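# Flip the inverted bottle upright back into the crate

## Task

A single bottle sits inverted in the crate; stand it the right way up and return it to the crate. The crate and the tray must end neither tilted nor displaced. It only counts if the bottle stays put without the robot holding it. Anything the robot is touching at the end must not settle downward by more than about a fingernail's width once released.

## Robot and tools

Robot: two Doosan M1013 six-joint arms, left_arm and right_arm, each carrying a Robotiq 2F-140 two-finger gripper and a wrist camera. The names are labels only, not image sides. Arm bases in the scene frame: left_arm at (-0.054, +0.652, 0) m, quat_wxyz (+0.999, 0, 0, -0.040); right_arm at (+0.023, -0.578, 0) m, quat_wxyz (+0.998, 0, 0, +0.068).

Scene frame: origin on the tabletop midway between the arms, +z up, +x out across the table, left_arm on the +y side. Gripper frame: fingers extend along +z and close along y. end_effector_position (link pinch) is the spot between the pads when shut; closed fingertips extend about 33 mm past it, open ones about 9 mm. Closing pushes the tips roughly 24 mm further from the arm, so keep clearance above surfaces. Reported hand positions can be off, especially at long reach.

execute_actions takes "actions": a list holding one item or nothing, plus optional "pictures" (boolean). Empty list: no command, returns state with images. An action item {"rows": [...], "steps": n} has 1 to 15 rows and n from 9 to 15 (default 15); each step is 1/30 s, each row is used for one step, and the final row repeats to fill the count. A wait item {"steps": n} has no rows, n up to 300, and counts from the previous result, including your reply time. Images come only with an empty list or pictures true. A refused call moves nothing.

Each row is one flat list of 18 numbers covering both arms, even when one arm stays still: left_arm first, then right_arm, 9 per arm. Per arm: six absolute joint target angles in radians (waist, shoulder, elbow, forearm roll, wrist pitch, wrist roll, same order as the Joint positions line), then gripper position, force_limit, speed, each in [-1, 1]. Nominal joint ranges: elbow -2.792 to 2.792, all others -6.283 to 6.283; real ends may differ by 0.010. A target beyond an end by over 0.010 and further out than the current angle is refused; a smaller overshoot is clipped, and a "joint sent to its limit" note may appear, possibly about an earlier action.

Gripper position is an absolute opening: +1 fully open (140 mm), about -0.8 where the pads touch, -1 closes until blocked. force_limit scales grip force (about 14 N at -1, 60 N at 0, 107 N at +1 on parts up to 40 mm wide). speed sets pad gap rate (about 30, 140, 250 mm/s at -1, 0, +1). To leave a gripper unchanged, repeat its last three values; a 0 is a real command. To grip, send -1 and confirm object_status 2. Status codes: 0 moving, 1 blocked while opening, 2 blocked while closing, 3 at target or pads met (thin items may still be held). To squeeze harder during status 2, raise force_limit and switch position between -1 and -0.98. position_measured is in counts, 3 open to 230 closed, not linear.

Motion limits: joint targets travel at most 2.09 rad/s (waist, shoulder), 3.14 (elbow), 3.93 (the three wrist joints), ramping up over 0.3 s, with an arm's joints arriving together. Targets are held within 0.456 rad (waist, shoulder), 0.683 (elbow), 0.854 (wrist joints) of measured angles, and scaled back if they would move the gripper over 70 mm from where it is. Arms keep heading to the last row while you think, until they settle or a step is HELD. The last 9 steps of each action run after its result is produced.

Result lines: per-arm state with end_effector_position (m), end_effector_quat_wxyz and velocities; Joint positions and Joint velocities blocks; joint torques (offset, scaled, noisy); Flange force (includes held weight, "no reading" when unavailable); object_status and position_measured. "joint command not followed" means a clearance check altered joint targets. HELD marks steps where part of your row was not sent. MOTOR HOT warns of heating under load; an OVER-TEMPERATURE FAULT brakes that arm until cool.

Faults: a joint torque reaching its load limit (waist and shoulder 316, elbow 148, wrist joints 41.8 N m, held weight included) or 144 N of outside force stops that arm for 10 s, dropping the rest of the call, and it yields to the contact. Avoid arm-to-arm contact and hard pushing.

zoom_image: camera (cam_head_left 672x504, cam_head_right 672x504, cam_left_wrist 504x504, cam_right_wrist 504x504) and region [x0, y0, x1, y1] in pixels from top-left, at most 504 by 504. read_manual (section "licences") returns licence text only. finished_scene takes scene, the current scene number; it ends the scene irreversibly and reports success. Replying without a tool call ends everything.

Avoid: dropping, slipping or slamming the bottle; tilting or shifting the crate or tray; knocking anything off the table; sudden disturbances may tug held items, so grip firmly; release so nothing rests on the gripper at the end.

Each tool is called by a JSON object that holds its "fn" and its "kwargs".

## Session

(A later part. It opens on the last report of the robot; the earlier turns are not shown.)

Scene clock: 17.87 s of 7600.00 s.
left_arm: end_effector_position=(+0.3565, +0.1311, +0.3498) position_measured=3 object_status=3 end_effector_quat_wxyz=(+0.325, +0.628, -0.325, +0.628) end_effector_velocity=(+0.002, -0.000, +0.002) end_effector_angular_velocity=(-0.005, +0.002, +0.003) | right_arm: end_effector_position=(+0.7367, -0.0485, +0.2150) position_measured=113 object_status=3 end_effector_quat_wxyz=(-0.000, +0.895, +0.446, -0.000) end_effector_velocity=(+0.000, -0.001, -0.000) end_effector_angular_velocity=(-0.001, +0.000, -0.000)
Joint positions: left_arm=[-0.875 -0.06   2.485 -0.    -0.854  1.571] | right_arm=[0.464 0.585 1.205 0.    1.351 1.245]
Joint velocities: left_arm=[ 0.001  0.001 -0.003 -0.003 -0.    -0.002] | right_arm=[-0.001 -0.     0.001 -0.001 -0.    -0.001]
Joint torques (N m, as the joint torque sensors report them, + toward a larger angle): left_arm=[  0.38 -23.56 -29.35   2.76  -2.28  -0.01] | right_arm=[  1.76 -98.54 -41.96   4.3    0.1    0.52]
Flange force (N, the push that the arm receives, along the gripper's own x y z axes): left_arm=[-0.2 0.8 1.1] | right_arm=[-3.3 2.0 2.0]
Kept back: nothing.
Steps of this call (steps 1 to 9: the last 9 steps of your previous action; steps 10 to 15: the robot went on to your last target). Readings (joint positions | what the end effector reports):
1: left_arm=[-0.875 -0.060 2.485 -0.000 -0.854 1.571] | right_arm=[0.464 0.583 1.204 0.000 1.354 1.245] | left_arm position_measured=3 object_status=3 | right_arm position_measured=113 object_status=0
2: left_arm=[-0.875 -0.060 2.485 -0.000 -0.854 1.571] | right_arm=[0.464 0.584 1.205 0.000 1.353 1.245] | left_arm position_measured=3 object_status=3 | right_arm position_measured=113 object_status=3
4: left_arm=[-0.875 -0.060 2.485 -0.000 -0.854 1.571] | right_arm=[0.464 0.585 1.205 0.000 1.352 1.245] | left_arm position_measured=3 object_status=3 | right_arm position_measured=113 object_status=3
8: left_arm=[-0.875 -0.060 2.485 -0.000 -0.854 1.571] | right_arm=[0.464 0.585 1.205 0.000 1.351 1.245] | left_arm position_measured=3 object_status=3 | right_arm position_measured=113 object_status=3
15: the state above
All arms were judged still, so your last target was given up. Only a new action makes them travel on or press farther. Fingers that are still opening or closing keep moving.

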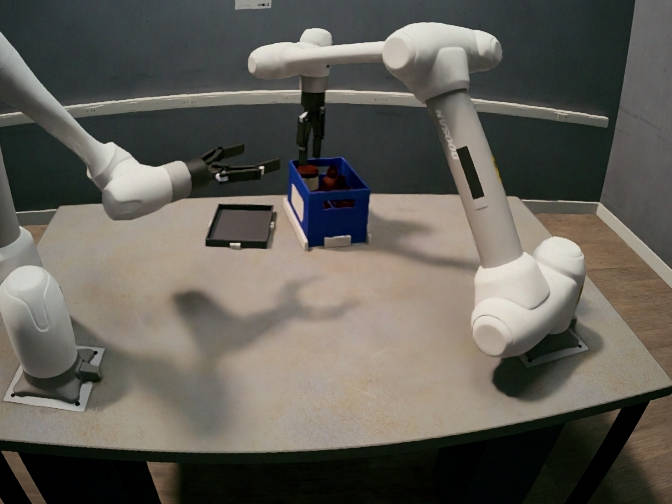

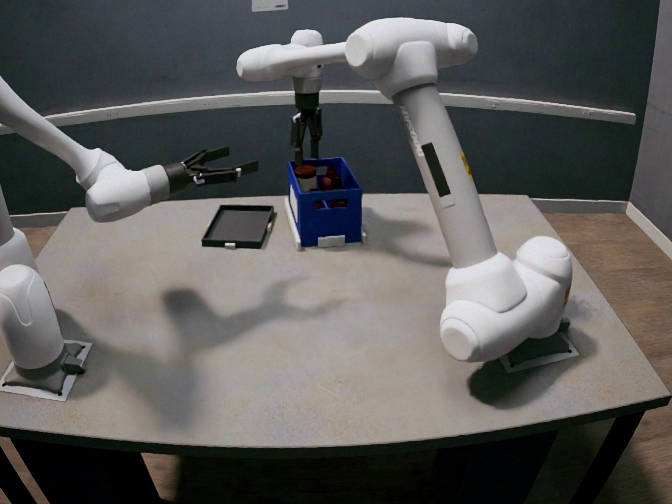

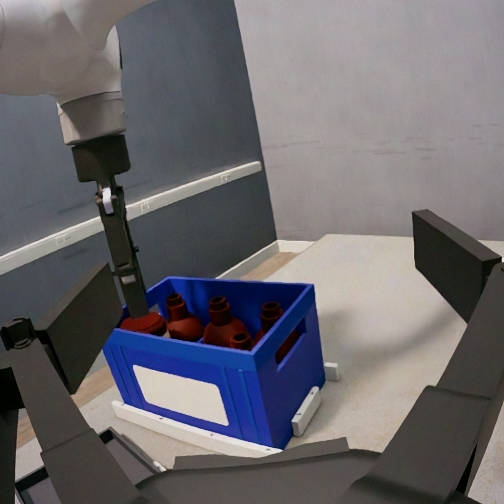

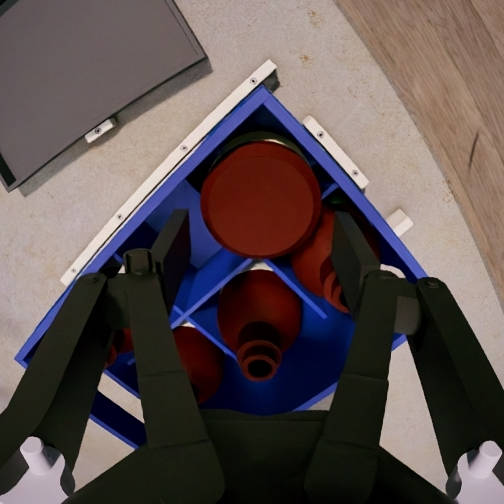

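{"fn": "execute_actions", "kwargs": {"actions": [{"rows": [[-0.8747,-0.06,2.485,0,-0.854,1.5708,1,0,0, 0.464,0.5955,1.2344,0,1.3117,1.245,0.13,0,0]], "steps": 15}]}}

{"fn": "execute_actions", "kwargs": {"actions": [{"steps": 14}], "pictures": true}}

Scene clock: 18.53 s of 7600.00 s.
left_arm: end_effector_position=(+0.3565, +0.1311, +0.3498) position_measured=3 object_status=3 end_effector_quat_wxyz=(+0.325, +0.628, -0.325, +0.628) end_effector_velocity=(+0.001, -0.000, +0.000) end_effector_angular_velocity=(+0.000, +0.000, +0.000) | right_arm: end_effector_position=(+0.7368, -0.0485, +0.1933) position_measured=113 object_status=3 end_effector_quat_wxyz=(+0.000, +0.895, +0.446, -0.000) end_effector_velocity=(+0.001, +0.000, -0.041) end_effector_angular_velocity=(+0.004, -0.007, +0.000)
Joint positions: left_arm=[-0.875 -0.06   2.485 -0.    -0.854  1.571] | right_arm=[ 0.464  0.594  1.23  -0.     1.317  1.245]
Joint velocities: left_arm=[ 0.001  0.001 -0.002  0.     0.001 -0.   ] | right_arm=[-0.     0.015  0.051 -0.001 -0.074 -0.   ]
Joint torques (N m, as the joint torque sensors report them, + toward a larger angle): left_arm=[ -0.56 -23.61 -29.37   2.87  -2.32   0.08] | right_arm=[   1.21 -105.84  -43.46    4.43    0.2     0.54]
Flange force (N, the push that the arm receives, along the gripper's own x y z axes): left_arm=[-0.1 -1.8 1.5] | right_arm=[2.2 2.2 2.3]
Steps of this call (steps 1 to 14: nothing new was sent; steps 15 to 20: the first 6 steps of this action). Readings (joint positions | what the end effector reports):
15: left_arm=[-0.875 -0.060 2.485 -0.000 -0.854 1.571] | right_arm=[0.464 0.585 1.205 0.000 1.351 1.245] | left_arm position_measured=3 object_status=3 | right_arm position_measured=113 object_status=3
16: left_arm=[-0.875 -0.060 2.485 -0.000 -0.854 1.571] | right_arm=[0.464 0.587 1.210 -0.000 1.344 1.245] | left_arm position_measured=3 object_status=3 | right_arm position_measured=113 object_status=3
18: left_arm=[-0.875 -0.060 2.485 -0.000 -0.854 1.571] | right_arm=[0.464 0.592 1.225 -0.000 1.326 1.245] | left_arm position_measured=3 object_status=3 | right_arm position_measured=113 object_status=3
20: the state above

Scene clock: 19.00 s of 7600.00 s.
left_arm: end_effector_position=(+0.3565, +0.1311, +0.3498) position_measured=3 object_status=3 end_effector_quat_wxyz=(+0.325, +0.628, -0.325, +0.628) end_effector_velocity=(+0.000, -0.000, -0.001) end_effector_angular_velocity=(+0.000, +0.001, +0.001) | right_arm: end_effector_position=(+0.7368, -0.0485, +0.1900) position_measured=113 object_status=3 end_effector_quat_wxyz=(+0.000, +0.895, +0.446, +0.000) end_effector_velocity=(+0.000, -0.000, -0.000) end_effector_angular_velocity=(+0.000, +0.000, -0.002)
Joint positions: left_arm=[-0.875 -0.06   2.485 -0.    -0.854  1.571] | right_arm=[ 0.464  0.595  1.234 -0.     1.312  1.245]
Joint velocities: left_arm=[ 0.     0.001 -0.    -0.001 -0.    -0.   ] | right_arm=[-0.001  0.    -0.     0.    -0.     0.001]
Joint torques (N m, as the joint torque sensors report them, + toward a larger angle): left_arm=[ -0.07 -22.58 -29.31   2.71  -2.27   0.1 ] | right_arm=[  1.36 -99.13 -41.46   4.28   0.01   0.54]
Flange force (N, the push that the arm receives, along the gripper's own x y z axes): left_arm=[1.9 -0.9 -0.9] | right_arm=[-2.5 1.5 1.7]
Kept back: nothing.
Steps of this call (steps 1 to 9: the last 9 steps of your previous action; steps 10 to 14: the robot went on to your last target). Readings (joint positions | what the end effector reports):
1: left_arm=[-0.875 -0.060 2.485 -0.000 -0.854 1.571] | right_arm=[0.464 0.595 1.232 -0.000 1.315 1.245] | left_arm position_measured=3 object_status=3 | right_arm position_measured=113 object_status=3
2: left_arm=[-0.875 -0.060 2.485 -0.000 -0.854 1.571] | right_arm=[0.464 0.595 1.233 -0.000 1.314 1.245] | left_arm position_measured=3 object_status=3 | right_arm position_measured=113 object_status=3
4: left_arm=[-0.875 -0.060 2.485 -0.000 -0.854 1.571] | right_arm=[0.464 0.595 1.234 -0.000 1.313 1.245] | left_arm position_measured=3 object_status=3 | right_arm position_measured=113 object_status=3
8: left_arm=[-0.875 -0.060 2.485 -0.000 -0.854 1.571] | right_arm=[0.464 0.595 1.234 -0.000 1.312 1.245] | left_arm position_measured=3 object_status=3 | right_arm position_measured=113 object_status=3
14: the state above

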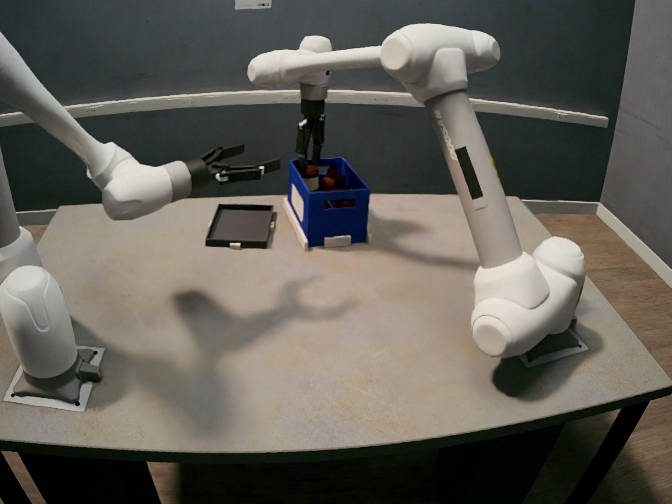

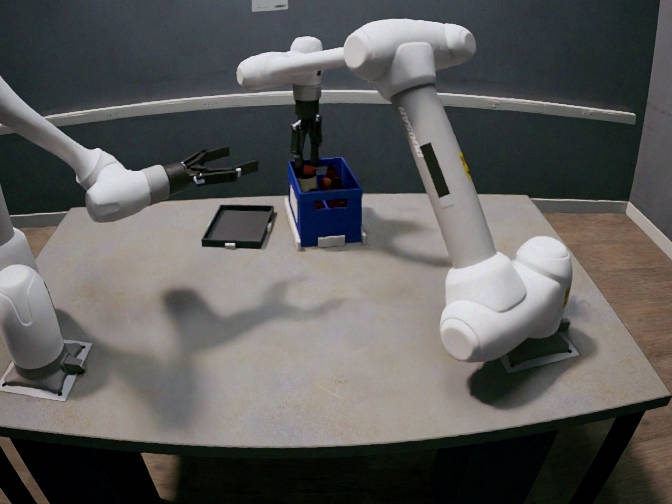

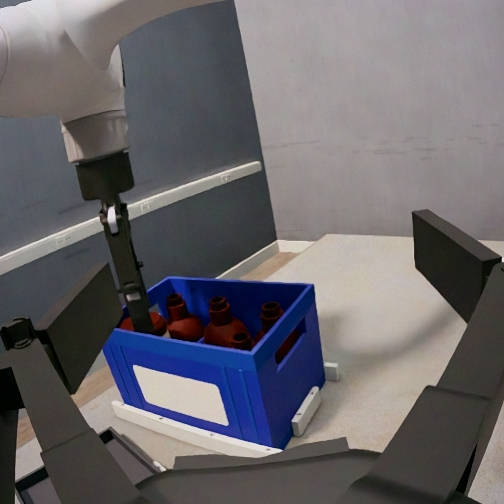

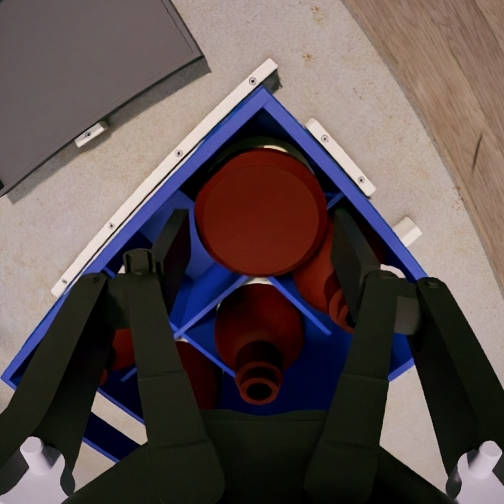

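{"fn": "execute_actions", "kwargs": {"actions": [{"rows": [[-0.8747,-0.06,2.485,0,-0.854,1.5708,1,0,0, 0.4658,0.608,1.2326,0,1.301,1.247,0.16,0,0]], "steps": 15}]}}

{"fn": "execute_actions", "kwargs": {"actions": [{"steps": 14}], "pictures": true}}

Scene clock: 20.00 s of 7600.00 s.
left_arm: end_effector_position=(+0.3565, +0.1311, +0.3498) position_measured=3 object_status=3 end_effector_quat_wxyz=(+0.325, +0.628, -0.325, +0.628) end_effector_velocity=(+0.001, +0.000, -0.000) end_effector_angular_velocity=(-0.002, +0.002, +0.002) | right_arm: end_effector_position=(+0.7392, -0.0452, +0.1810) position_measured=109 object_status=0 end_effector_quat_wxyz=(-0.000, +0.895, +0.446, -0.000) end_effector_velocity=(+0.006, +0.008, -0.015) end_effector_angular_velocity=(+0.002, -0.003, -0.000)
Joint positions: left_arm=[-0.875 -0.06   2.485 -0.    -0.854  1.571] | right_arm=[0.465 0.606 1.233 0.    1.302 1.247]
Joint velocities: left_arm=[ 0.     0.001  0.    -0.002 -0.002 -0.002] | right_arm=[ 0.004  0.021 -0.006  0.    -0.018  0.004]
Joint torques (N m, as the joint torque sensors report them, + toward a larger angle): left_arm=[  0.43 -23.02 -29.3    2.78  -2.38   0.05] | right_arm=[   0.81 -102.23  -42.15    4.21    0.05    0.67]
Flange force (N, the push that the arm receives, along the gripper's own x y z axes): left_arm=[1.1 1.0 0.0] | right_arm=[-3.6 0.9 2.3]
Steps of this call (steps 1 to 15: the robot went on to your last target; steps 16 to 24: nothing new was sent; steps 25 to 30: the first 6 steps of this action). Readings (joint positions | what the end effector reports):
25: left_arm=[-0.875 -0.060 2.485 -0.000 -0.854 1.571] | right_arm=[0.464 0.596 1.234 0.000 1.312 1.245] | left_arm position_measured=3 object_status=3 | right_arm position_measured=113 object_status=0
26: left_arm=[-0.875 -0.060 2.485 -0.000 -0.854 1.571] | right_arm=[0.464 0.598 1.234 0.000 1.309 1.245] | left_arm position_measured=3 object_status=3 | right_arm position_measured=111 object_status=0
28: left_arm=[-0.875 -0.060 2.485 -0.000 -0.854 1.571] | right_arm=[0.465 0.604 1.234 0.000 1.305 1.246] | left_arm position_measured=3 object_status=3 | right_arm position_measured=109 object_status=0
30: the state above

Scene clock: 20.47 s of 7600.00 s.
left_arm: end_effector_position=(+0.3565, +0.1311, +0.3498) position_measured=3 object_status=3 end_effector_quat_wxyz=(+0.325, +0.628, -0.325, +0.628) end_effector_velocity=(+0.000, -0.001, +0.002) end_effector_angular_velocity=(-0.002, -0.001, -0.000) | right_arm: end_effector_position=(+0.7398, -0.0444, +0.1799) position_measured=109 object_status=3 end_effector_quat_wxyz=(-0.000, +0.895, +0.446, -0.000) end_effector_velocity=(+0.001, -0.000, +0.001) end_effector_angular_velocity=(+0.000, -0.001, -0.001)
Joint positions: left_arm=[-0.875 -0.06   2.485 -0.    -0.854  1.571] | right_arm=[0.466 0.608 1.233 0.    1.301 1.247]
Joint velocities: left_arm=[-0.001  0.    -0.002 -0.001  0.     0.   ] | right_arm=[-0.001 -0.    -0.001 -0.     0.     0.001]
Joint torques (N m, as the joint torque sensors report them, + toward a larger angle): left_arm=[  0.64 -23.74 -29.47   2.82  -2.29   0.14] | right_arm=[   1.37 -100.08  -41.49    4.17    0.07    0.6 ]
Flange force (N, the push that the arm receives, along the gripper's own x y z axes): left_arm=[-0.1 1.4 1.0] | right_arm=[-2.8 1.8 2.3]
Kept back: nothing.
Steps of this call (steps 1 to 9: the last 9 steps of your previous action; steps 10 to 14: the robot went on to your last target). Readings (joint positions | what the end effector reports):
1: left_arm=[-0.875 -0.060 2.485 -0.000 -0.854 1.571] | right_arm=[0.466 0.607 1.233 0.000 1.302 1.247] | left_arm position_measured=3 object_status=3 | right_arm position_measured=109 object_status=0
2: left_arm=[-0.875 -0.060 2.485 -0.000 -0.854 1.571] | right_arm=[0.466 0.607 1.233 0.000 1.302 1.247] | left_arm position_measured=3 object_status=3 | right_arm position_measured=109 object_status=3
4: left_arm=[-0.875 -0.060 2.485 -0.000 -0.854 1.571] | right_arm=[0.466 0.608 1.233 0.000 1.301 1.247] | left_arm position_measured=3 object_status=3 | right_arm position_measured=109 object_status=3
8: left_arm=[-0.875 -0.060 2.485 -0.000 -0.854 1.571] | right_arm=[0.466 0.608 1.233 0.000 1.301 1.247] | left_arm position_measured=3 object_status=3 | right_arm position_measured=109 object_status=3
14: the state above

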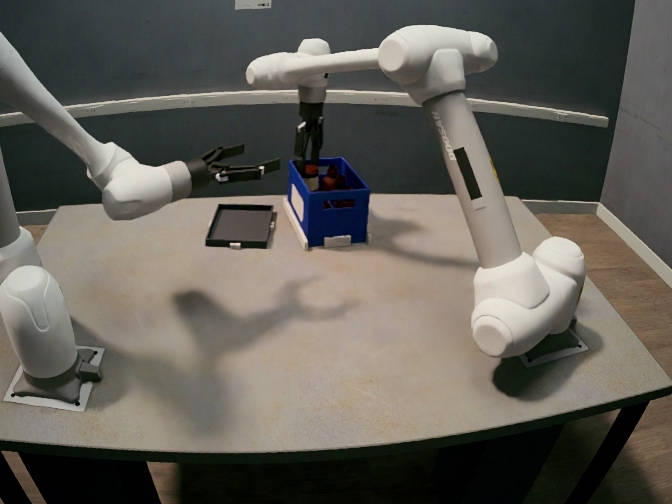

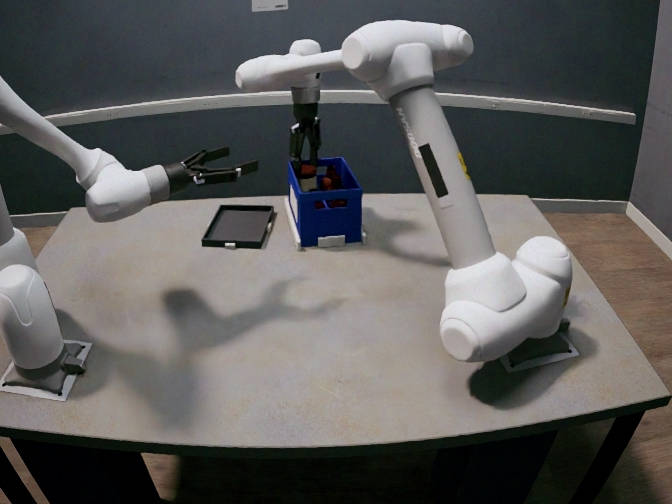

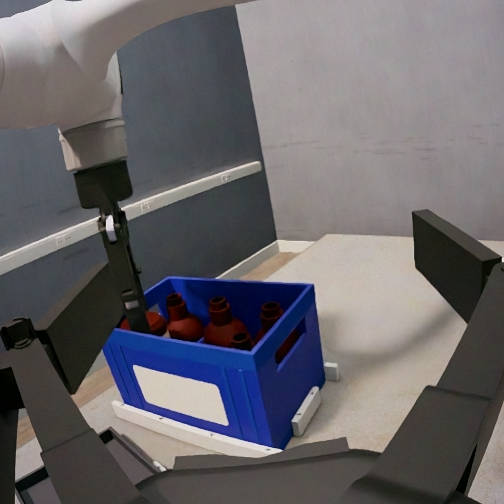

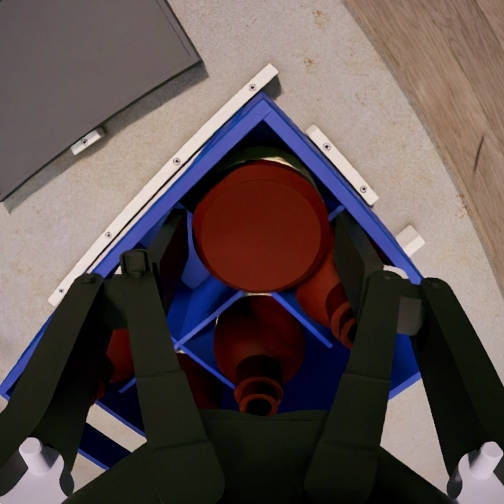

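{"fn": "execute_actions", "kwargs": {"actions": [{"rows": [[-0.8747,-0.06,2.485,0,-0.854,1.5708,1,0,0, 0.4658,0.6104,1.2379,0,1.2933,1.247,0.13,0,0],[-0.8747,-0.06,2.485,0,-0.854,1.5708,1,0,0, 0.4658,0.6104,1.2379,0,1.2933,1.247,0.13,0,0],[-0.8747,-0.06,2.485,0,-0.854,1.5708,1,0,0, 0.4658,0.6128,1.2432,0,1.2856,1.247,0.13,0,0],[-0.8747,-0.06,2.485,0,-0.854,1.5708,1,0,0, 0.4658,0.6128,1.2432,0,1.2856,1.247,0.13,0,0],[-0.8747,-0.06,2.485,0,-0.854,1.5708,1,0,0, 0.4658,0.6151,1.2485,0,1.278,1.247,0.13,0,0],[-0.8747,-0.06,2.485,0,-0.854,1.5708,1,0,0, 0.4658,0.6151,1.2485,0,1.278,1.247,0.13,0,0],[-0.8747,-0.06,2.485,0,-0.854,1.5708,1,0,0, 0.4658,0.6175,1.2538,0,1.2703,1.247,0.13,0,0]], "steps": 15}]}}

{"fn": "execute_actions", "kwargs": {"actions": [{"steps": 14}], "pictures": true}}

Scene clock: 21.33 s of 7600.00 s.
left_arm: end_effector_position=(+0.3565, +0.1311, +0.3498) position_measured=3 object_status=3 end_effector_quat_wxyz=(+0.325, +0.628, -0.325, +0.628) end_effector_velocity=(+0.001, -0.001, +0.002) end_effector_angular_velocity=(-0.001, -0.001, +0.000) | right_arm: end_effector_position=(+0.7400, -0.0443, +0.1712) position_measured=113 object_status=0 end_effector_quat_wxyz=(-0.000, +0.895, +0.446, +0.000) end_effector_velocity=(-0.000, +0.000, -0.068) end_effector_angular_velocity=(+0.003, -0.004, -0.000)
Joint positions: left_arm=[-0.875 -0.06   2.485 -0.    -0.854  1.571] | right_arm=[ 0.466  0.612  1.242 -0.     1.287  1.247]
Joint velocities: left_arm=[-0.    -0.    -0.003 -0.001  0.001  0.001] | right_arm=[ 0.     0.03   0.077  0.    -0.111  0.   ]
Joint torques (N m, as the joint torque sensors report them, + toward a larger angle): left_arm=[ -0.21 -23.99 -29.48   2.77  -2.23   0.1 ] | right_arm=[  1.12 -95.99 -39.75   3.94   0.     0.54]
Flange force (N, the push that the arm receives, along the gripper's own x y z axes): left_arm=[-1.0 -1.3 1.6] | right_arm=[-5.0 0.1 0.5]
Steps of this call (steps 1 to 15: the robot went on to your last target; steps 16 to 20: nothing new was sent; steps 21 to 26: the first 6 steps of this action). Readings (joint positions | what the end effector reports):
21: left_arm=[-0.875 -0.060 2.485 -0.000 -0.854 1.571] | right_arm=[0.466 0.608 1.233 0.000 1.301 1.247] | left_arm position_measured=3 object_status=3 | right_arm position_measured=109 object_status=0
22: left_arm=[-0.875 -0.060 2.485 -0.000 -0.854 1.571] | right_arm=[0.466 0.609 1.233 0.000 1.299 1.247] | left_arm position_measured=3 object_status=3 | right_arm position_measured=110 object_status=0
24: left_arm=[-0.875 -0.060 2.485 -0.000 -0.854 1.571] | right_arm=[0.466 0.610 1.237 -0.000 1.294 1.247] | left_arm position_measured=3 object_status=3 | right_arm position_measured=113 object_status=0
26: the state above

Scene clock: 21.80 s of 7600.00 s.
left_arm: end_effector_position=(+0.3565, +0.1311, +0.3498) position_measured=3 object_status=3 end_effector_quat_wxyz=(+0.325, +0.628, -0.325, +0.628) end_effector_velocity=(+0.001, +0.000, -0.000) end_effector_angular_velocity=(-0.000, +0.002, +0.002) | right_arm: end_effector_position=(+0.7398, -0.0445, +0.1601) position_measured=113 object_status=3 end_effector_quat_wxyz=(+0.000, +0.895, +0.446, +0.000) end_effector_velocity=(+0.001, +0.000, +0.000) end_effector_angular_velocity=(+0.001, -0.002, -0.002)
Joint positions: left_arm=[-0.875 -0.06   2.485 -0.    -0.854  1.571] | right_arm=[ 0.466  0.617  1.254 -0.     1.27   1.247]
Joint velocities: left_arm=[ 0.001 -0.    -0.    -0.002  0.001 -0.001] | right_arm=[-0.     0.    -0.001 -0.    -0.001  0.002]
Joint torques (N m, as the joint torque sensors report them, + toward a larger angle): left_arm=[  0.85 -22.53 -29.39   2.85  -2.34   0.12] | right_arm=[   1.48 -100.95  -41.68    4.24   -0.15    0.46]
Flange force (N, the push that the arm receives, along the gripper's own x y z axes): left_arm=[2.2 2.2 -1.3] | right_arm=[-3.3 1.5 2.3]
Kept back: nothing.
Steps of this call (steps 1 to 9: the last 9 steps of your previous action; steps 10 to 14: the robot went on to your last target). Readings (joint positions | what the end effector reports):
1: left_arm=[-0.875 -0.060 2.485 -0.000 -0.854 1.571] | right_arm=[0.466 0.613 1.244 -0.000 1.284 1.247] | left_arm position_measured=3 object_status=3 | right_arm position_measured=113 object_status=0
2: left_arm=[-0.875 -0.060 2.485 -0.000 -0.854 1.571] | right_arm=[0.466 0.614 1.247 -0.000 1.280 1.247] | left_arm position_measured=3 object_status=3 | right_arm position_measured=113 object_status=0
4: left_arm=[-0.875 -0.060 2.485 -0.000 -0.854 1.571] | right_arm=[0.466 0.616 1.251 -0.000 1.274 1.247] | left_arm position_measured=3 object_status=3 | right_arm position_measured=113 object_status=0
8: left_arm=[-0.875 -0.060 2.485 -0.000 -0.854 1.571] | right_arm=[0.466 0.617 1.253 -0.000 1.271 1.247] | left_arm position_measured=3 object_status=3 | right_arm position_measured=113 object_status=3
14: the state above

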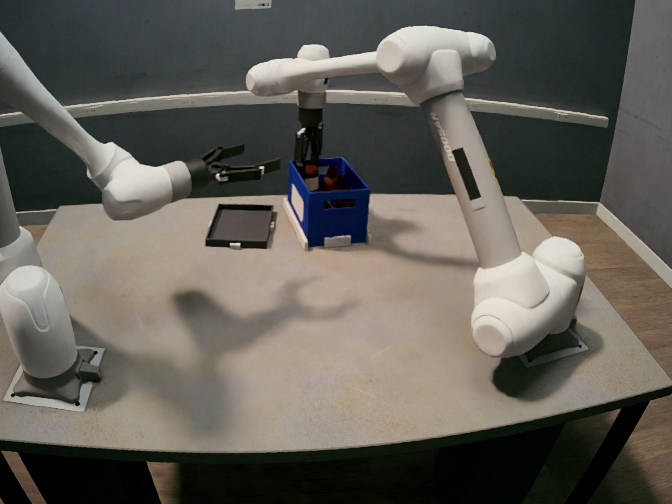

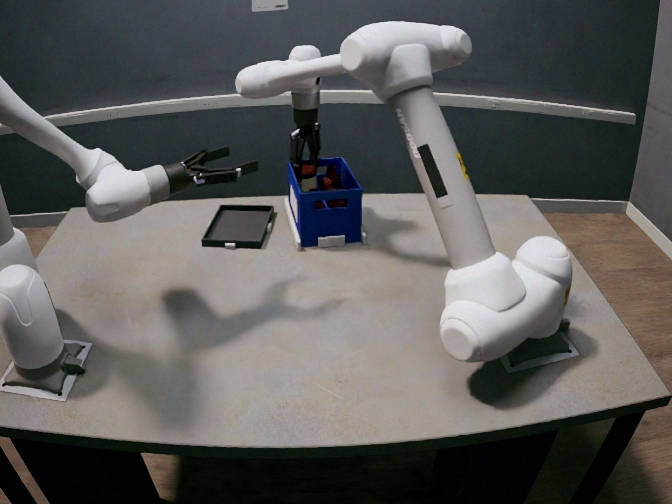

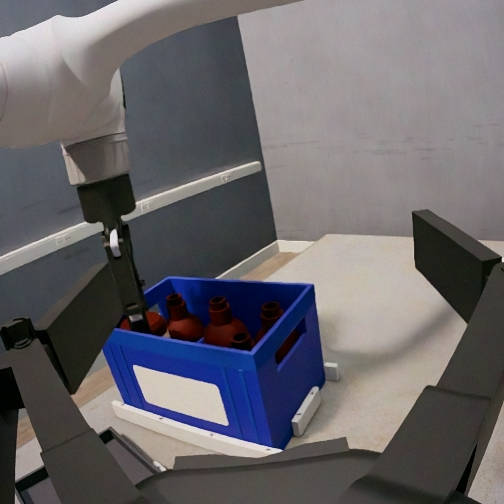

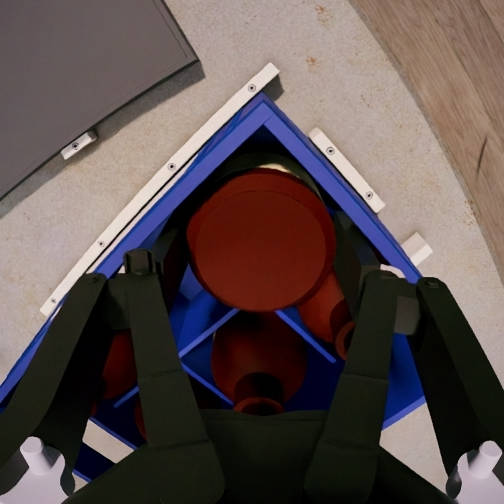

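Grip.

{"fn": "execute_actions", "kwargs": {"actions": [{"rows": [[-0.8747,-0.06,2.485,0,-0.854,1.5708,1,0,0, 0.4658,0.6175,1.2538,0,1.2703,1.247,-1,0.5,-0.6]], "steps": 15}]}}

{"fn": "execute_actions", "kwargs": {"actions": [{"steps": 12}]}}

Scene clock: 22.23 s of 7600.00 s.
left_arm: end_effector_position=(+0.3565, +0.1311, +0.3498) position_measured=3 object_status=3 end_effector_quat_wxyz=(+0.325, +0.628, -0.325, +0.628) end_effector_velocity=(+0.001, -0.000, +0.001) end_effector_angular_velocity=(-0.001, -0.001, +0.001) | right_arm: end_effector_position=(+0.7398, -0.0445, +0.1600) position_measured=124 object_status=0 end_effector_quat_wxyz=(+0.000, +0.895, +0.446, +0.000) end_effector_velocity=(+0.000, -0.000, +0.001) end_effector_angular_velocity=(+0.000, -0.001, +0.001)
Joint positions: left_arm=[-0.875 -0.06   2.485 -0.    -0.854  1.571] | right_arm=[ 0.466  0.617  1.254 -0.     1.27   1.247]
Joint velocities: left_arm=[ 0.    -0.    -0.001 -0.    -0.     0.001] | right_arm=[-0.    -0.001  0.    -0.    -0.    -0.001]
Joint torques (N m, as the joint torque sensors report them, + toward a larger angle): left_arm=[  0.73 -23.01 -29.46   2.74  -2.33   0.03] | right_arm=[  0.01 -82.17 -30.83   3.81  -0.3    0.58]
Flange force (N, the push that the arm receives, along the gripper's own x y z axes): left_arm=[1.3 1.7 -0.4] | right_arm=[-3.4 -0.6 -18.1]
Steps of this call (steps 1 to 7: the robot went on to your last target; steps 8 to 13: the first 6 steps of this action). Readings (joint positions | what the end effector reports):
8: left_arm=[-0.875 -0.060 2.485 -0.000 -0.854 1.571] | right_arm=[0.466 0.617 1.254 -0.000 1.270 1.247] | left_arm position_measured=3 object_status=3 | right_arm position_measured=113 object_status=0
9: left_arm=[-0.875 -0.060 2.485 -0.000 -0.854 1.571] | right_arm=[0.466 0.617 1.254 -0.000 1.270 1.247] | left_arm position_measured=3 object_status=3 | right_arm position_measured=114 object_status=0
11: left_arm=[-0.875 -0.060 2.485 -0.000 -0.854 1.571] | right_arm=[0.466 0.617 1.254 -0.000 1.270 1.247] | left_arm position_measured=3 object_status=3 | right_arm position_measured=122 object_status=0
13: the state above

Scene clock: 22.63 s of 7600.00 s.
left_arm: end_effector_position=(+0.3565, +0.1311, +0.3498) position_measured=3 object_status=3 end_effector_quat_wxyz=(+0.325, +0.628, -0.325, +0.628) end_effector_velocity=(-0.000, +0.000, -0.002) end_effector_angular_velocity=(+0.004, +0.000, +0.000) | right_arm: end_effector_position=(+0.7398, -0.0445, +0.1600) position_measured=124 object_status=2 end_effector_quat_wxyz=(+0.000, +0.895, +0.446, +0.000) end_effector_velocity=(+0.000, +0.000, +0.001) end_effector_angular_velocity=(+0.001, -0.001, +0.001)
Joint positions: left_arm=[-0.875 -0.06   2.485 -0.    -0.854  1.571] | right_arm=[ 0.466  0.617  1.254 -0.     1.27   1.247]
Joint velocities: left_arm=[ 0.     0.001  0.001 -0.     0.001  0.002] | right_arm=[ 0.    -0.    -0.001  0.     0.    -0.001]
Joint torques (N m, as the joint torque sensors report them, + toward a larger angle): left_arm=[  0.54 -23.61 -29.84   2.81  -2.48   0.05] | right_arm=[  0.68 -82.68 -31.14   3.67  -0.22   0.53]
Flange force (N, the push that the arm receives, along the gripper's own x y z axes): left_arm=[-0.5 1.4 0.3] | right_arm=[-4.1 0.0 -18.1]
Kept back: nothing.
Steps of this call (steps 1 to 9: the last 9 steps of your previous action; steps 10 to 12: the robot went on to your last target). Readings (joint positions | what the end effector reports):
1: left_arm=[-0.875 -0.060 2.485 -0.000 -0.854 1.571] | right_arm=[0.466 0.617 1.254 -0.000 1.270 1.247] | left_arm position_measured=3 object_status=3 | right_arm position_measured=124 object_status=0
2: left_arm=[-0.875 -0.060 2.485 -0.000 -0.854 1.571] | right_arm=[0.466 0.617 1.254 -0.000 1.270 1.247] | left_arm position_measured=3 object_status=3 | right_arm position_measured=124 object_status=0
4: left_arm=[-0.875 -0.060 2.485 -0.000 -0.854 1.571] | right_arm=[0.466 0.617 1.254 -0.000 1.270 1.247] | left_arm position_measured=3 object_status=3 | right_arm position_measured=124 object_status=2
8: left_arm=[-0.875 -0.060 2.485 -0.000 -0.854 1.571] | right_arm=[0.466 0.617 1.254 -0.000 1.270 1.247] | left_arm position_measured=3 object_status=3 | right_arm position_measured=124 object_status=2
12: the state above

{"fn": "execute_actions", "kwargs": {"actions": [{"rows": [[-0.8747,-0.06,2.485,0,-0.854,1.5708,1,0,0, 0.4658,0.6128,1.2432,0,1.2856,1.247,-1,0.5,-0.6],[-0.8747,-0.06,2.485,0,-0.854,1.5708,1,0,0, 0.4658,0.6128,1.2432,0,1.2856,1.247,-1,0.5,-0.6],[-0.8747,-0.06,2.485,0,-0.854,1.5708,1,0,0, 0.4658,0.608,1.2326,0,1.301,1.247,-1,0.5,-0.6],[-0.8747,-0.06,2.485,0,-0.854,1.5708,1,0,0, 0.4658,0.608,1.2326,0,1.301,1.247,-1,0.5,-0.6],[-0.8747,-0.06,2.485,0,-0.854,1.5708,1,0,0, 0.4658,0.6039,1.2209,0,1.3168,1.247,-1,0.5,-0.6],[-0.8747,-0.06,2.485,0,-0.854,1.5708,1,0,0, 0.4658,0.5998,1.2092,0,1.3326,1.247,-1,0.5,-0.6],[-0.8747,-0.06,2.485,0,-0.854,1.5708,1,0,0, 0.4658,0.5957,1.1974,0,1.3485,1.247,-1,0.5,-0.6],[-0.8747,-0.06,2.485,0,-0.854,1.5708,1,0,0, 0.4658,0.5916,1.1857,0,1.3643,1.247,-1,0.5,-0.6],[-0.8747,-0.06,2.485,0,-0.854,1.5708,1,0,0, 0.4658,0.589,1.1719,0,1.3808,1.247,-1,0.5,-0.6],[-0.8747,-0.06,2.485,0,-0.854,1.5708,1,0,0, 0.4658,0.5863,1.158,0,1.3972,1.247,-1,0.5,-0.6],[-0.8747,-0.06,2.485,0,-0.854,1.5708,1,0,0, 0.4658,0.5837,1.1442,0,1.4137,1.247,-1,0.5,-0.6],[-0.8747,-0.06,2.485,0,-0.854,1.5708,1,0,0, 0.4658,0.5811,1.1304,0,1.4301,1.247,-1,0.5,-0.6],[-0.8747,-0.06,2.485,0,-0.854,1.5708,1,0,0, 0.4658,0.5785,1.1166,0,1.4466,1.247,-1,0.5,-0.6],[-0.8747,-0.06,2.485,0,-0.854,1.5708,1,0,0, 0.4658,0.5758,1.1027,0,1.463,1.247,-1,0.5,-0.6],[-0.8747,-0.06,2.485,0,-0.854,1.5708,1,0,0, 0.4658,0.5732,1.0889,0,1.4795,1.247,-1,0.5,-0.6]], "steps": 15}]}}

{"fn": "execute_actions", "kwargs": {"actions": [{"rows": [[-0.8747,-0.06,2.485,0,-0.854,1.5708,1,0,0, 0.4658,0.5728,1.0713,0,1.4973,1.247,-1,0.5,-0.6],[-0.8747,-0.06,2.485,0,-0.854,1.5708,1,0,0, 0.4658,0.5726,1.0538,0,1.5151,1.247,-1,0.5,-0.6],[-0.8747,-0.06,2.485,0,-0.854,1.5708,1,0,0, 0.4658,0.5724,1.0362,0,1.5329,1.247,-1,0.5,-0.6],[-0.8747,-0.06,2.485,0,-0.854,1.5708,1,0,0, 0.4658,0.5722,1.0186,0,1.5507,1.247,-1,0.5,-0.6],[-0.8747,-0.06,2.485,0,-0.854,1.5708,1,0,0, 0.4658,0.572,1.0011,0,1.5684,1.247,-1,0.5,-0.6],[-0.8747,-0.06,2.485,0,-0.854,1.5708,1,0,0, 0.4658,0.5718,0.9835,0,1.5862,1.247,-1,0.5,-0.6],[-0.8747,-0.06,2.485,0,-0.854,1.5708,1,0,0, 0.4658,0.5716,0.9659,0,1.604,1.247,-1,0.5,-0.6],[-0.8747,-0.06,2.485,0,-0.854,1.5708,1,0,0, 0.4658,0.5714,0.9484,0,1.6218,1.247,-1,0.5,-0.6],[-0.8747,-0.06,2.485,0,-0.854,1.5708,1,0,0, 0.4658,0.5712,0.9308,0,1.6396,1.247,-1,0.5,-0.6]], "steps": 15}]}}

{"fn": "execute_actions", "kwargs": {"actions": [{"steps": 14}], "pictures": true}}

Scene clock: 24.97 s of 7600.00 s.
left_arm: end_effector_position=(+0.3565, +0.1311, +0.3498) position_measured=3 object_status=3 end_effector_quat_wxyz=(+0.325, +0.628, -0.325, +0.628) end_effector_velocity=(-0.001, -0.000, -0.001) end_effector_angular_velocity=(+0.001, +0.001, -0.001) | right_arm: end_effector_position=(+0.7398, -0.0444, +0.1767) position_measured=124 object_status=2 end_effector_quat_wxyz=(+0.000, +0.895, +0.446, -0.000) end_effector_velocity=(-0.000, -0.001, +0.147) end_effector_angular_velocity=(-0.006, +0.009, +0.000)
Joint positions: left_arm=[-0.875 -0.06   2.485 -0.    -0.854  1.571] | right_arm=[ 0.466  0.61   1.236 -0.     1.297  1.247]
Joint velocities: left_arm=[-0.001  0.001  0.001  0.001  0.001 -0.001] | right_arm=[-0.    -0.063 -0.168 -0.     0.242 -0.001]
Joint torques (N m, as the joint torque sensors report them, + toward a larger angle): left_arm=[ -0.04 -23.24 -29.53   2.71  -2.23  -0.04] | right_arm=[   0.3  -106.04  -44.81    4.62    0.51    0.62]
Flange force (N, the push that the arm receives, along the gripper's own x y z axes): left_arm=[0.2 -0.5 -0.1] | right_arm=[-1.7 2.0 6.6]
Steps of this call (steps 1 to 15: the robot went on to your last target; steps 16 to 64: nothing new was sent; steps 65 to 70: the first 6 steps of this action). Readings (joint positions | what the end effector reports):
65: left_arm=[-0.875 -0.060 2.485 0.000 -0.854 1.571] | right_arm=[0.466 0.617 1.254 -0.000 1.270 1.247] | left_arm position_measured=3 object_status=3 | right_arm position_measured=124 object_status=2
66: left_arm=[-0.875 -0.060 2.485 -0.000 -0.854 1.571] | right_arm=[0.466 0.617 1.252 -0.000 1.273 1.247] | left_arm position_measured=3 object_status=3 | right_arm position_measured=124 object_status=2
68: left_arm=[-0.875 -0.060 2.485 -0.000 -0.854 1.571] | right_arm=[0.466 0.614 1.245 -0.000 1.283 1.247] | left_arm position_measured=3 object_status=3 | right_arm position_measured=124 object_status=2
70: the state above

Scene clock: 25.47 s of 7600.00 s.
left_arm: end_effector_position=(+0.3565, +0.1311, +0.3498) position_measured=3 object_status=3 end_effector_quat_wxyz=(+0.325, +0.628, -0.325, +0.628) end_effector_velocity=(+0.001, -0.000, +0.001) end_effector_angular_velocity=(-0.001, +0.001, +0.001) | right_arm: end_effector_position=(+0.7412, -0.0435, +0.3123) position_measured=124 object_status=2 end_effector_quat_wxyz=(+0.000, +0.895, +0.446, +0.000) end_effector_velocity=(+0.005, +0.004, +0.290) end_effector_angular_velocity=(+0.002, -0.003, -0.000)
Joint positions: left_arm=[-0.875 -0.06   2.485 -0.    -0.854  1.571] | right_arm=[ 0.466  0.573  1.048 -0.     1.52   1.247]
Joint velocities: left_arm=[ 0.     0.    -0.001 -0.001  0.    -0.001] | right_arm=[ 0.    -0.017 -0.492 -0.     0.507  0.001]
Joint torques (N m, as the joint torque sensors report them, + toward a larger angle): left_arm=[  0.15 -23.18 -29.21   2.88  -2.26   0.05] | right_arm=[  1.67 -98.92 -44.65   4.42  -0.08   0.59]
Flange force (N, the push that the arm receives, along the gripper's own x y z axes): left_arm=[0.8 0.5 0.1] | right_arm=[-6.9 0.8 4.6]
Steps of this call (steps 1 to 9: the last 9 steps of your previous action; steps 10 to 15: the first 6 steps of this action). Readings (joint positions | what the end effector reports):
10: left_arm=[-0.875 -0.060 2.485 -0.000 -0.854 1.571] | right_arm=[0.466 0.580 1.125 -0.000 1.436 1.247] | left_arm position_measured=3 object_status=3 | right_arm position_measured=124 object_status=2
11: left_arm=[-0.875 -0.060 2.485 -0.000 -0.854 1.571] | right_arm=[0.466 0.578 1.111 -0.000 1.453 1.247] | left_arm position_measured=3 object_status=3 | right_arm position_measured=124 object_status=2
13: left_arm=[-0.875 -0.060 2.485 -0.000 -0.854 1.571] | right_arm=[0.466 0.575 1.081 -0.000 1.486 1.247] | left_arm position_measured=3 object_status=3 | right_arm position_measured=124 object_status=2
15: the state above

Scene clock: 25.93 s of 7600.00 s.
left_arm: end_effector_position=(+0.3565, +0.1311, +0.3498) position_measured=3 object_status=3 end_effector_quat_wxyz=(+0.325, +0.628, -0.325, +0.628) end_effector_velocity=(+0.001, -0.000, +0.001) end_effector_angular_velocity=(-0.001, +0.000, +0.001) | right_arm: end_effector_position=(+0.7397, -0.0445, +0.3796) position_measured=124 object_status=2 end_effector_quat_wxyz=(+0.000, +0.895, +0.446, -0.000) end_effector_velocity=(-0.001, +0.000, +0.004) end_effector_angular_velocity=(-0.000, +0.001, +0.000)
Joint positions: left_arm=[-0.875 -0.06   2.485 -0.    -0.854  1.571] | right_arm=[ 0.466  0.571  0.931 -0.     1.639  1.247]
Joint velocities: left_arm=[-0.     0.    -0.001 -0.002 -0.     0.   ] | right_arm=[ 0.001 -0.    -0.007  0.     0.008  0.   ]
Joint torques (N m, as the joint torque sensors report them, + toward a larger angle): left_arm=[ -0.32 -23.54 -29.9    2.92  -2.16  -0.03] | right_arm=[  1.31 -99.6  -43.82   4.39   0.37   0.53]
Flange force (N, the push that the arm receives, along the gripper's own x y z axes): left_arm=[-0.8 -0.5 -0.1] | right_arm=[-4.1 0.8 5.5]
Kept back: nothing.
Steps of this call (steps 1 to 9: the last 9 steps of your previous action; steps 10 to 14: the robot went on to your last target). Readings (joint positions | what the end effector reports):
1: left_arm=[-0.875 -0.060 2.485 -0.000 -0.854 1.571] | right_arm=[0.466 0.573 1.031 -0.000 1.537 1.247] | left_arm position_measured=3 object_status=3 | right_arm position_measured=124 object_status=2
2: left_arm=[-0.875 -0.060 2.485 -0.000 -0.854 1.571] | right_arm=[0.466 0.573 1.014 -0.000 1.555 1.247] | left_arm position_measured=3 object_status=3 | right_arm position_measured=124 object_status=2
4: left_arm=[-0.875 -0.060 2.485 -0.000 -0.854 1.571] | right_arm=[0.466 0.572 0.980 -0.000 1.590 1.247] | left_arm position_measured=3 object_status=3 | right_arm position_measured=124 object_status=2
8: left_arm=[-0.875 -0.060 2.485 -0.000 -0.854 1.571] | right_arm=[0.466 0.571 0.938 -0.000 1.632 1.247] | left_arm position_measured=3 object_status=3 | right_arm position_measured=124 object_status=2
14: the state above

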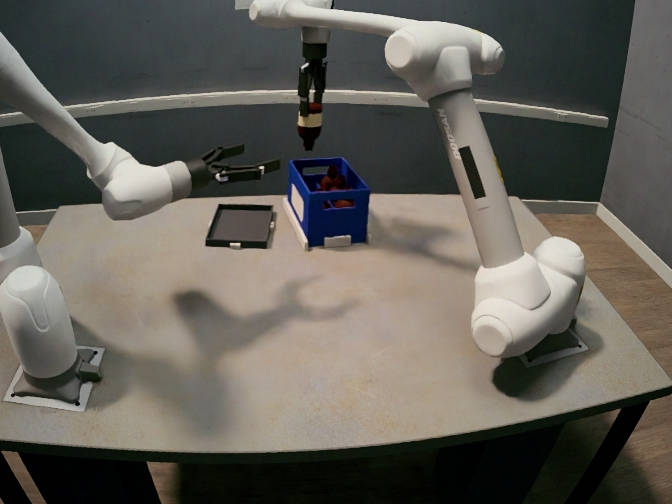

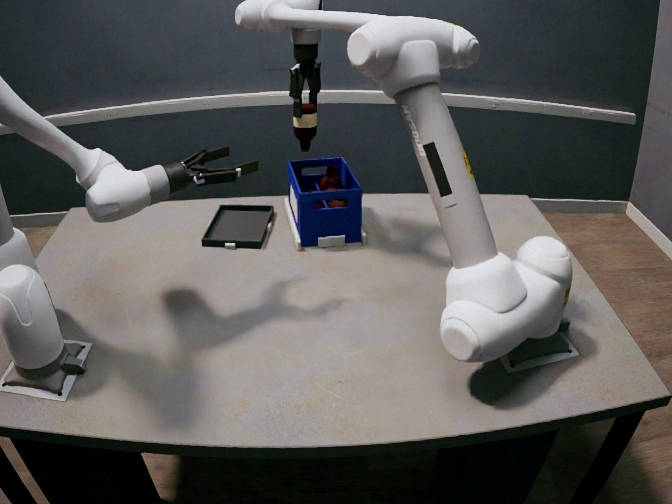

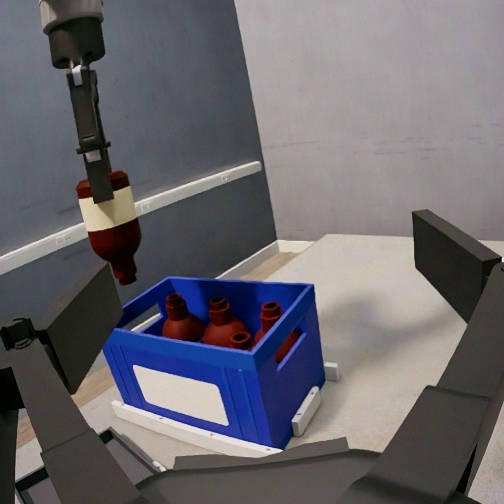

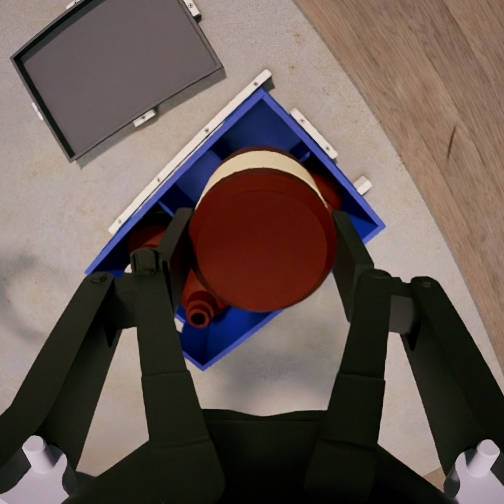

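{"fn": "execute_actions", "kwargs": {"actions": [{"rows": [[-0.8747,-0.06,2.485,0,-0.854,1.5708,1,0,0, 0.7506,0.2591,1.3284,0,1.5541,0.2706,-1,0.5,-0.6]], "steps": 15}]}}

{"fn": "execute_actions", "kwargs": {"actions": [{"steps": 30}], "pictures": true}}

Scene clock: 27.70 s of 7600.00 s.
left_arm: end_effector_position=(+0.3565, +0.1311, +0.3498) position_measured=3 object_status=3 end_effector_quat_wxyz=(+0.325, +0.628, -0.325, +0.628) end_effector_velocity=(+0.000, -0.000, +0.001) end_effector_angular_velocity=(-0.001, -0.000, +0.001) | right_arm: end_effector_position=(+0.6915, -0.0274, +0.3894) position_measured=124 object_status=2 end_effector_quat_wxyz=(-0.000, +0.847, +0.531, -0.000) end_effector_velocity=(-0.375, +0.118, +0.065) end_effector_angular_velocity=(+0.002, -0.004, +1.551)
Joint positions: left_arm=[-0.875 -0.06   2.485 -0.    -0.854  1.571] | right_arm=[0.514 0.519 0.997 0.    1.626 1.1  ]
Joint velocities: left_arm=[-0.    -0.    -0.001 -0.001  0.     0.001] | right_arm=[ 0.371 -0.408  0.515 -0.    -0.112 -1.18 ]
Joint torques (N m, as the joint torque sensors report them, + toward a larger angle): left_arm=[  0.16 -23.38 -29.44   2.77  -2.3    0.12] | right_arm=[-20.36 -76.57 -38.84   3.19  -0.09   0.48]
Flange force (N, the push that the arm receives, along the gripper's own x y z axes): left_arm=[0.0 -0.1 0.3] | right_arm=[-0.1 -3.8 4.8]
Steps of this call (steps 1 to 30: the robot went on to your last target; steps 31 to 47: nothing new was sent; steps 48 to 53: the first 6 steps of this action). Readings (joint positions | what the end effector reports):
48: left_arm=[-0.875 -0.060 2.485 -0.000 -0.854 1.571] | right_arm=[0.466 0.571 0.931 -0.000 1.640 1.247] | left_arm position_measured=3 object_status=3 | right_arm position_measured=124 object_status=2
49: left_arm=[-0.875 -0.060 2.485 -0.000 -0.854 1.571] | right_arm=[0.468 0.569 0.934 0.000 1.640 1.240] | left_arm position_measured=3 object_status=3 | right_arm position_measured=124 object_status=2
51: left_arm=[-0.875 -0.060 2.485 -0.000 -0.854 1.571] | right_arm=[0.486 0.549 0.959 0.000 1.634 1.184] | left_arm position_measured=3 object_status=3 | right_arm position_measured=124 object_status=2
53: the state above

Scene clock: 28.70 s of 7600.00 s.
left_arm: end_effector_position=(+0.3565, +0.1311, +0.3498) position_measured=3 object_status=3 end_effector_quat_wxyz=(+0.325, +0.628, -0.325, +0.628) end_effector_velocity=(+0.001, +0.001, -0.000) end_effector_angular_velocity=(+0.000, +0.000, +0.002) | right_arm: end_effector_position=(+0.4503, -0.0003, +0.4099) position_measured=124 object_status=2 end_effector_quat_wxyz=(-0.000, +0.460, +0.888, +0.000) end_effector_velocity=(-0.002, +0.001, -0.001) end_effector_angular_velocity=(-0.001, +0.001, +0.005)
Joint positions: left_arm=[-0.875 -0.06   2.485 -0.    -0.854  1.571] | right_arm=[0.75  0.259 1.328 0.    1.554 0.271]
Joint velocities: left_arm=[ 0.001  0.     0.    -0.002 -0.     0.001] | right_arm=[ 0.002 -0.     0.002  0.    -0.001 -0.003]
Joint torques (N m, as the joint torque sensors report them, + toward a larger angle): left_arm=[  1.26 -23.07 -29.39   2.96  -2.4    0.08] | right_arm=[ -0.2  -69.68 -45.85   4.48  -0.01   0.29]
Flange force (N, the push that the arm receives, along the gripper's own x y z axes): left_arm=[1.2 4.1 -0.3] | right_arm=[-1.9 -5.9 7.5]
Kept back: nothing.
Steps of this call (steps 1 to 9: the last 9 steps of your previous action; steps 10 to 30: the robot went on to your last target). Readings (joint positions | what the end effector reports):
1: left_arm=[-0.875 -0.060 2.485 -0.000 -0.854 1.571] | right_arm=[0.526 0.505 1.014 0.000 1.622 1.060] | left_arm position_measured=3 object_status=3 | right_arm position_measured=124 object_status=2
2: left_arm=[-0.875 -0.060 2.485 -0.000 -0.854 1.571] | right_arm=[0.537 0.493 1.031 0.000 1.619 1.019] | left_arm position_measured=3 object_status=3 | right_arm position_measured=124 object_status=2
4: left_arm=[-0.875 -0.060 2.485 0.000 -0.854 1.571] | right_arm=[0.561 0.467 1.064 0.000 1.612 0.936] | left_arm position_measured=3 object_status=3 | right_arm position_measured=124 object_status=2
8: left_arm=[-0.875 -0.060 2.485 -0.000 -0.854 1.571] | right_arm=[0.610 0.414 1.131 0.000 1.597 0.766] | left_arm position_measured=3 object_status=3 | right_arm position_measured=124 object_status=2
30: the state above

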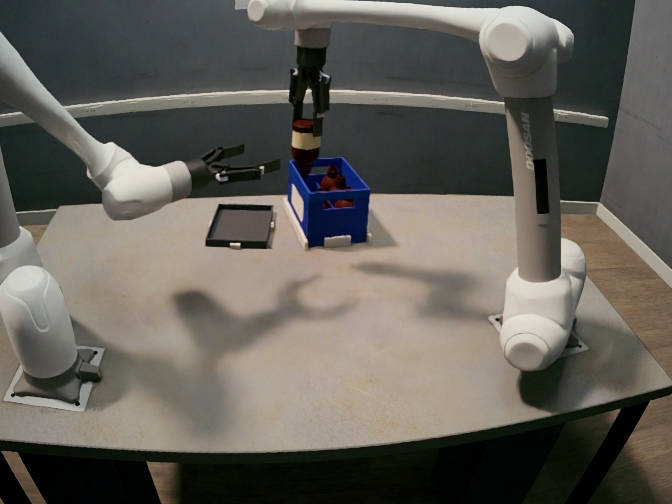

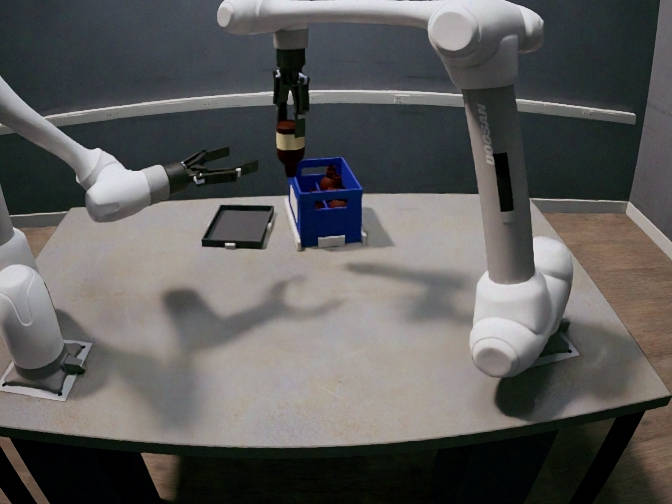

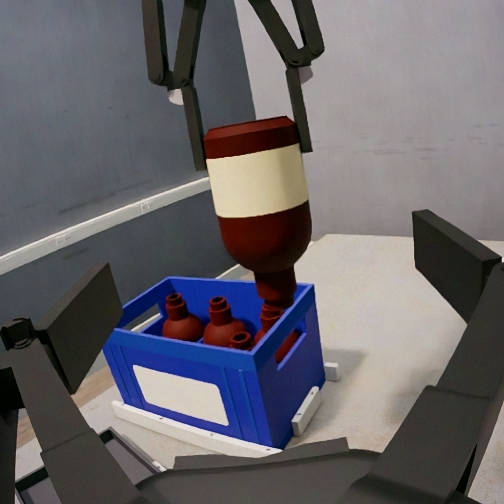

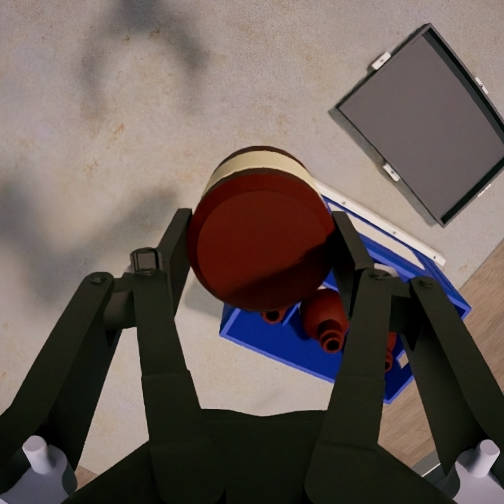

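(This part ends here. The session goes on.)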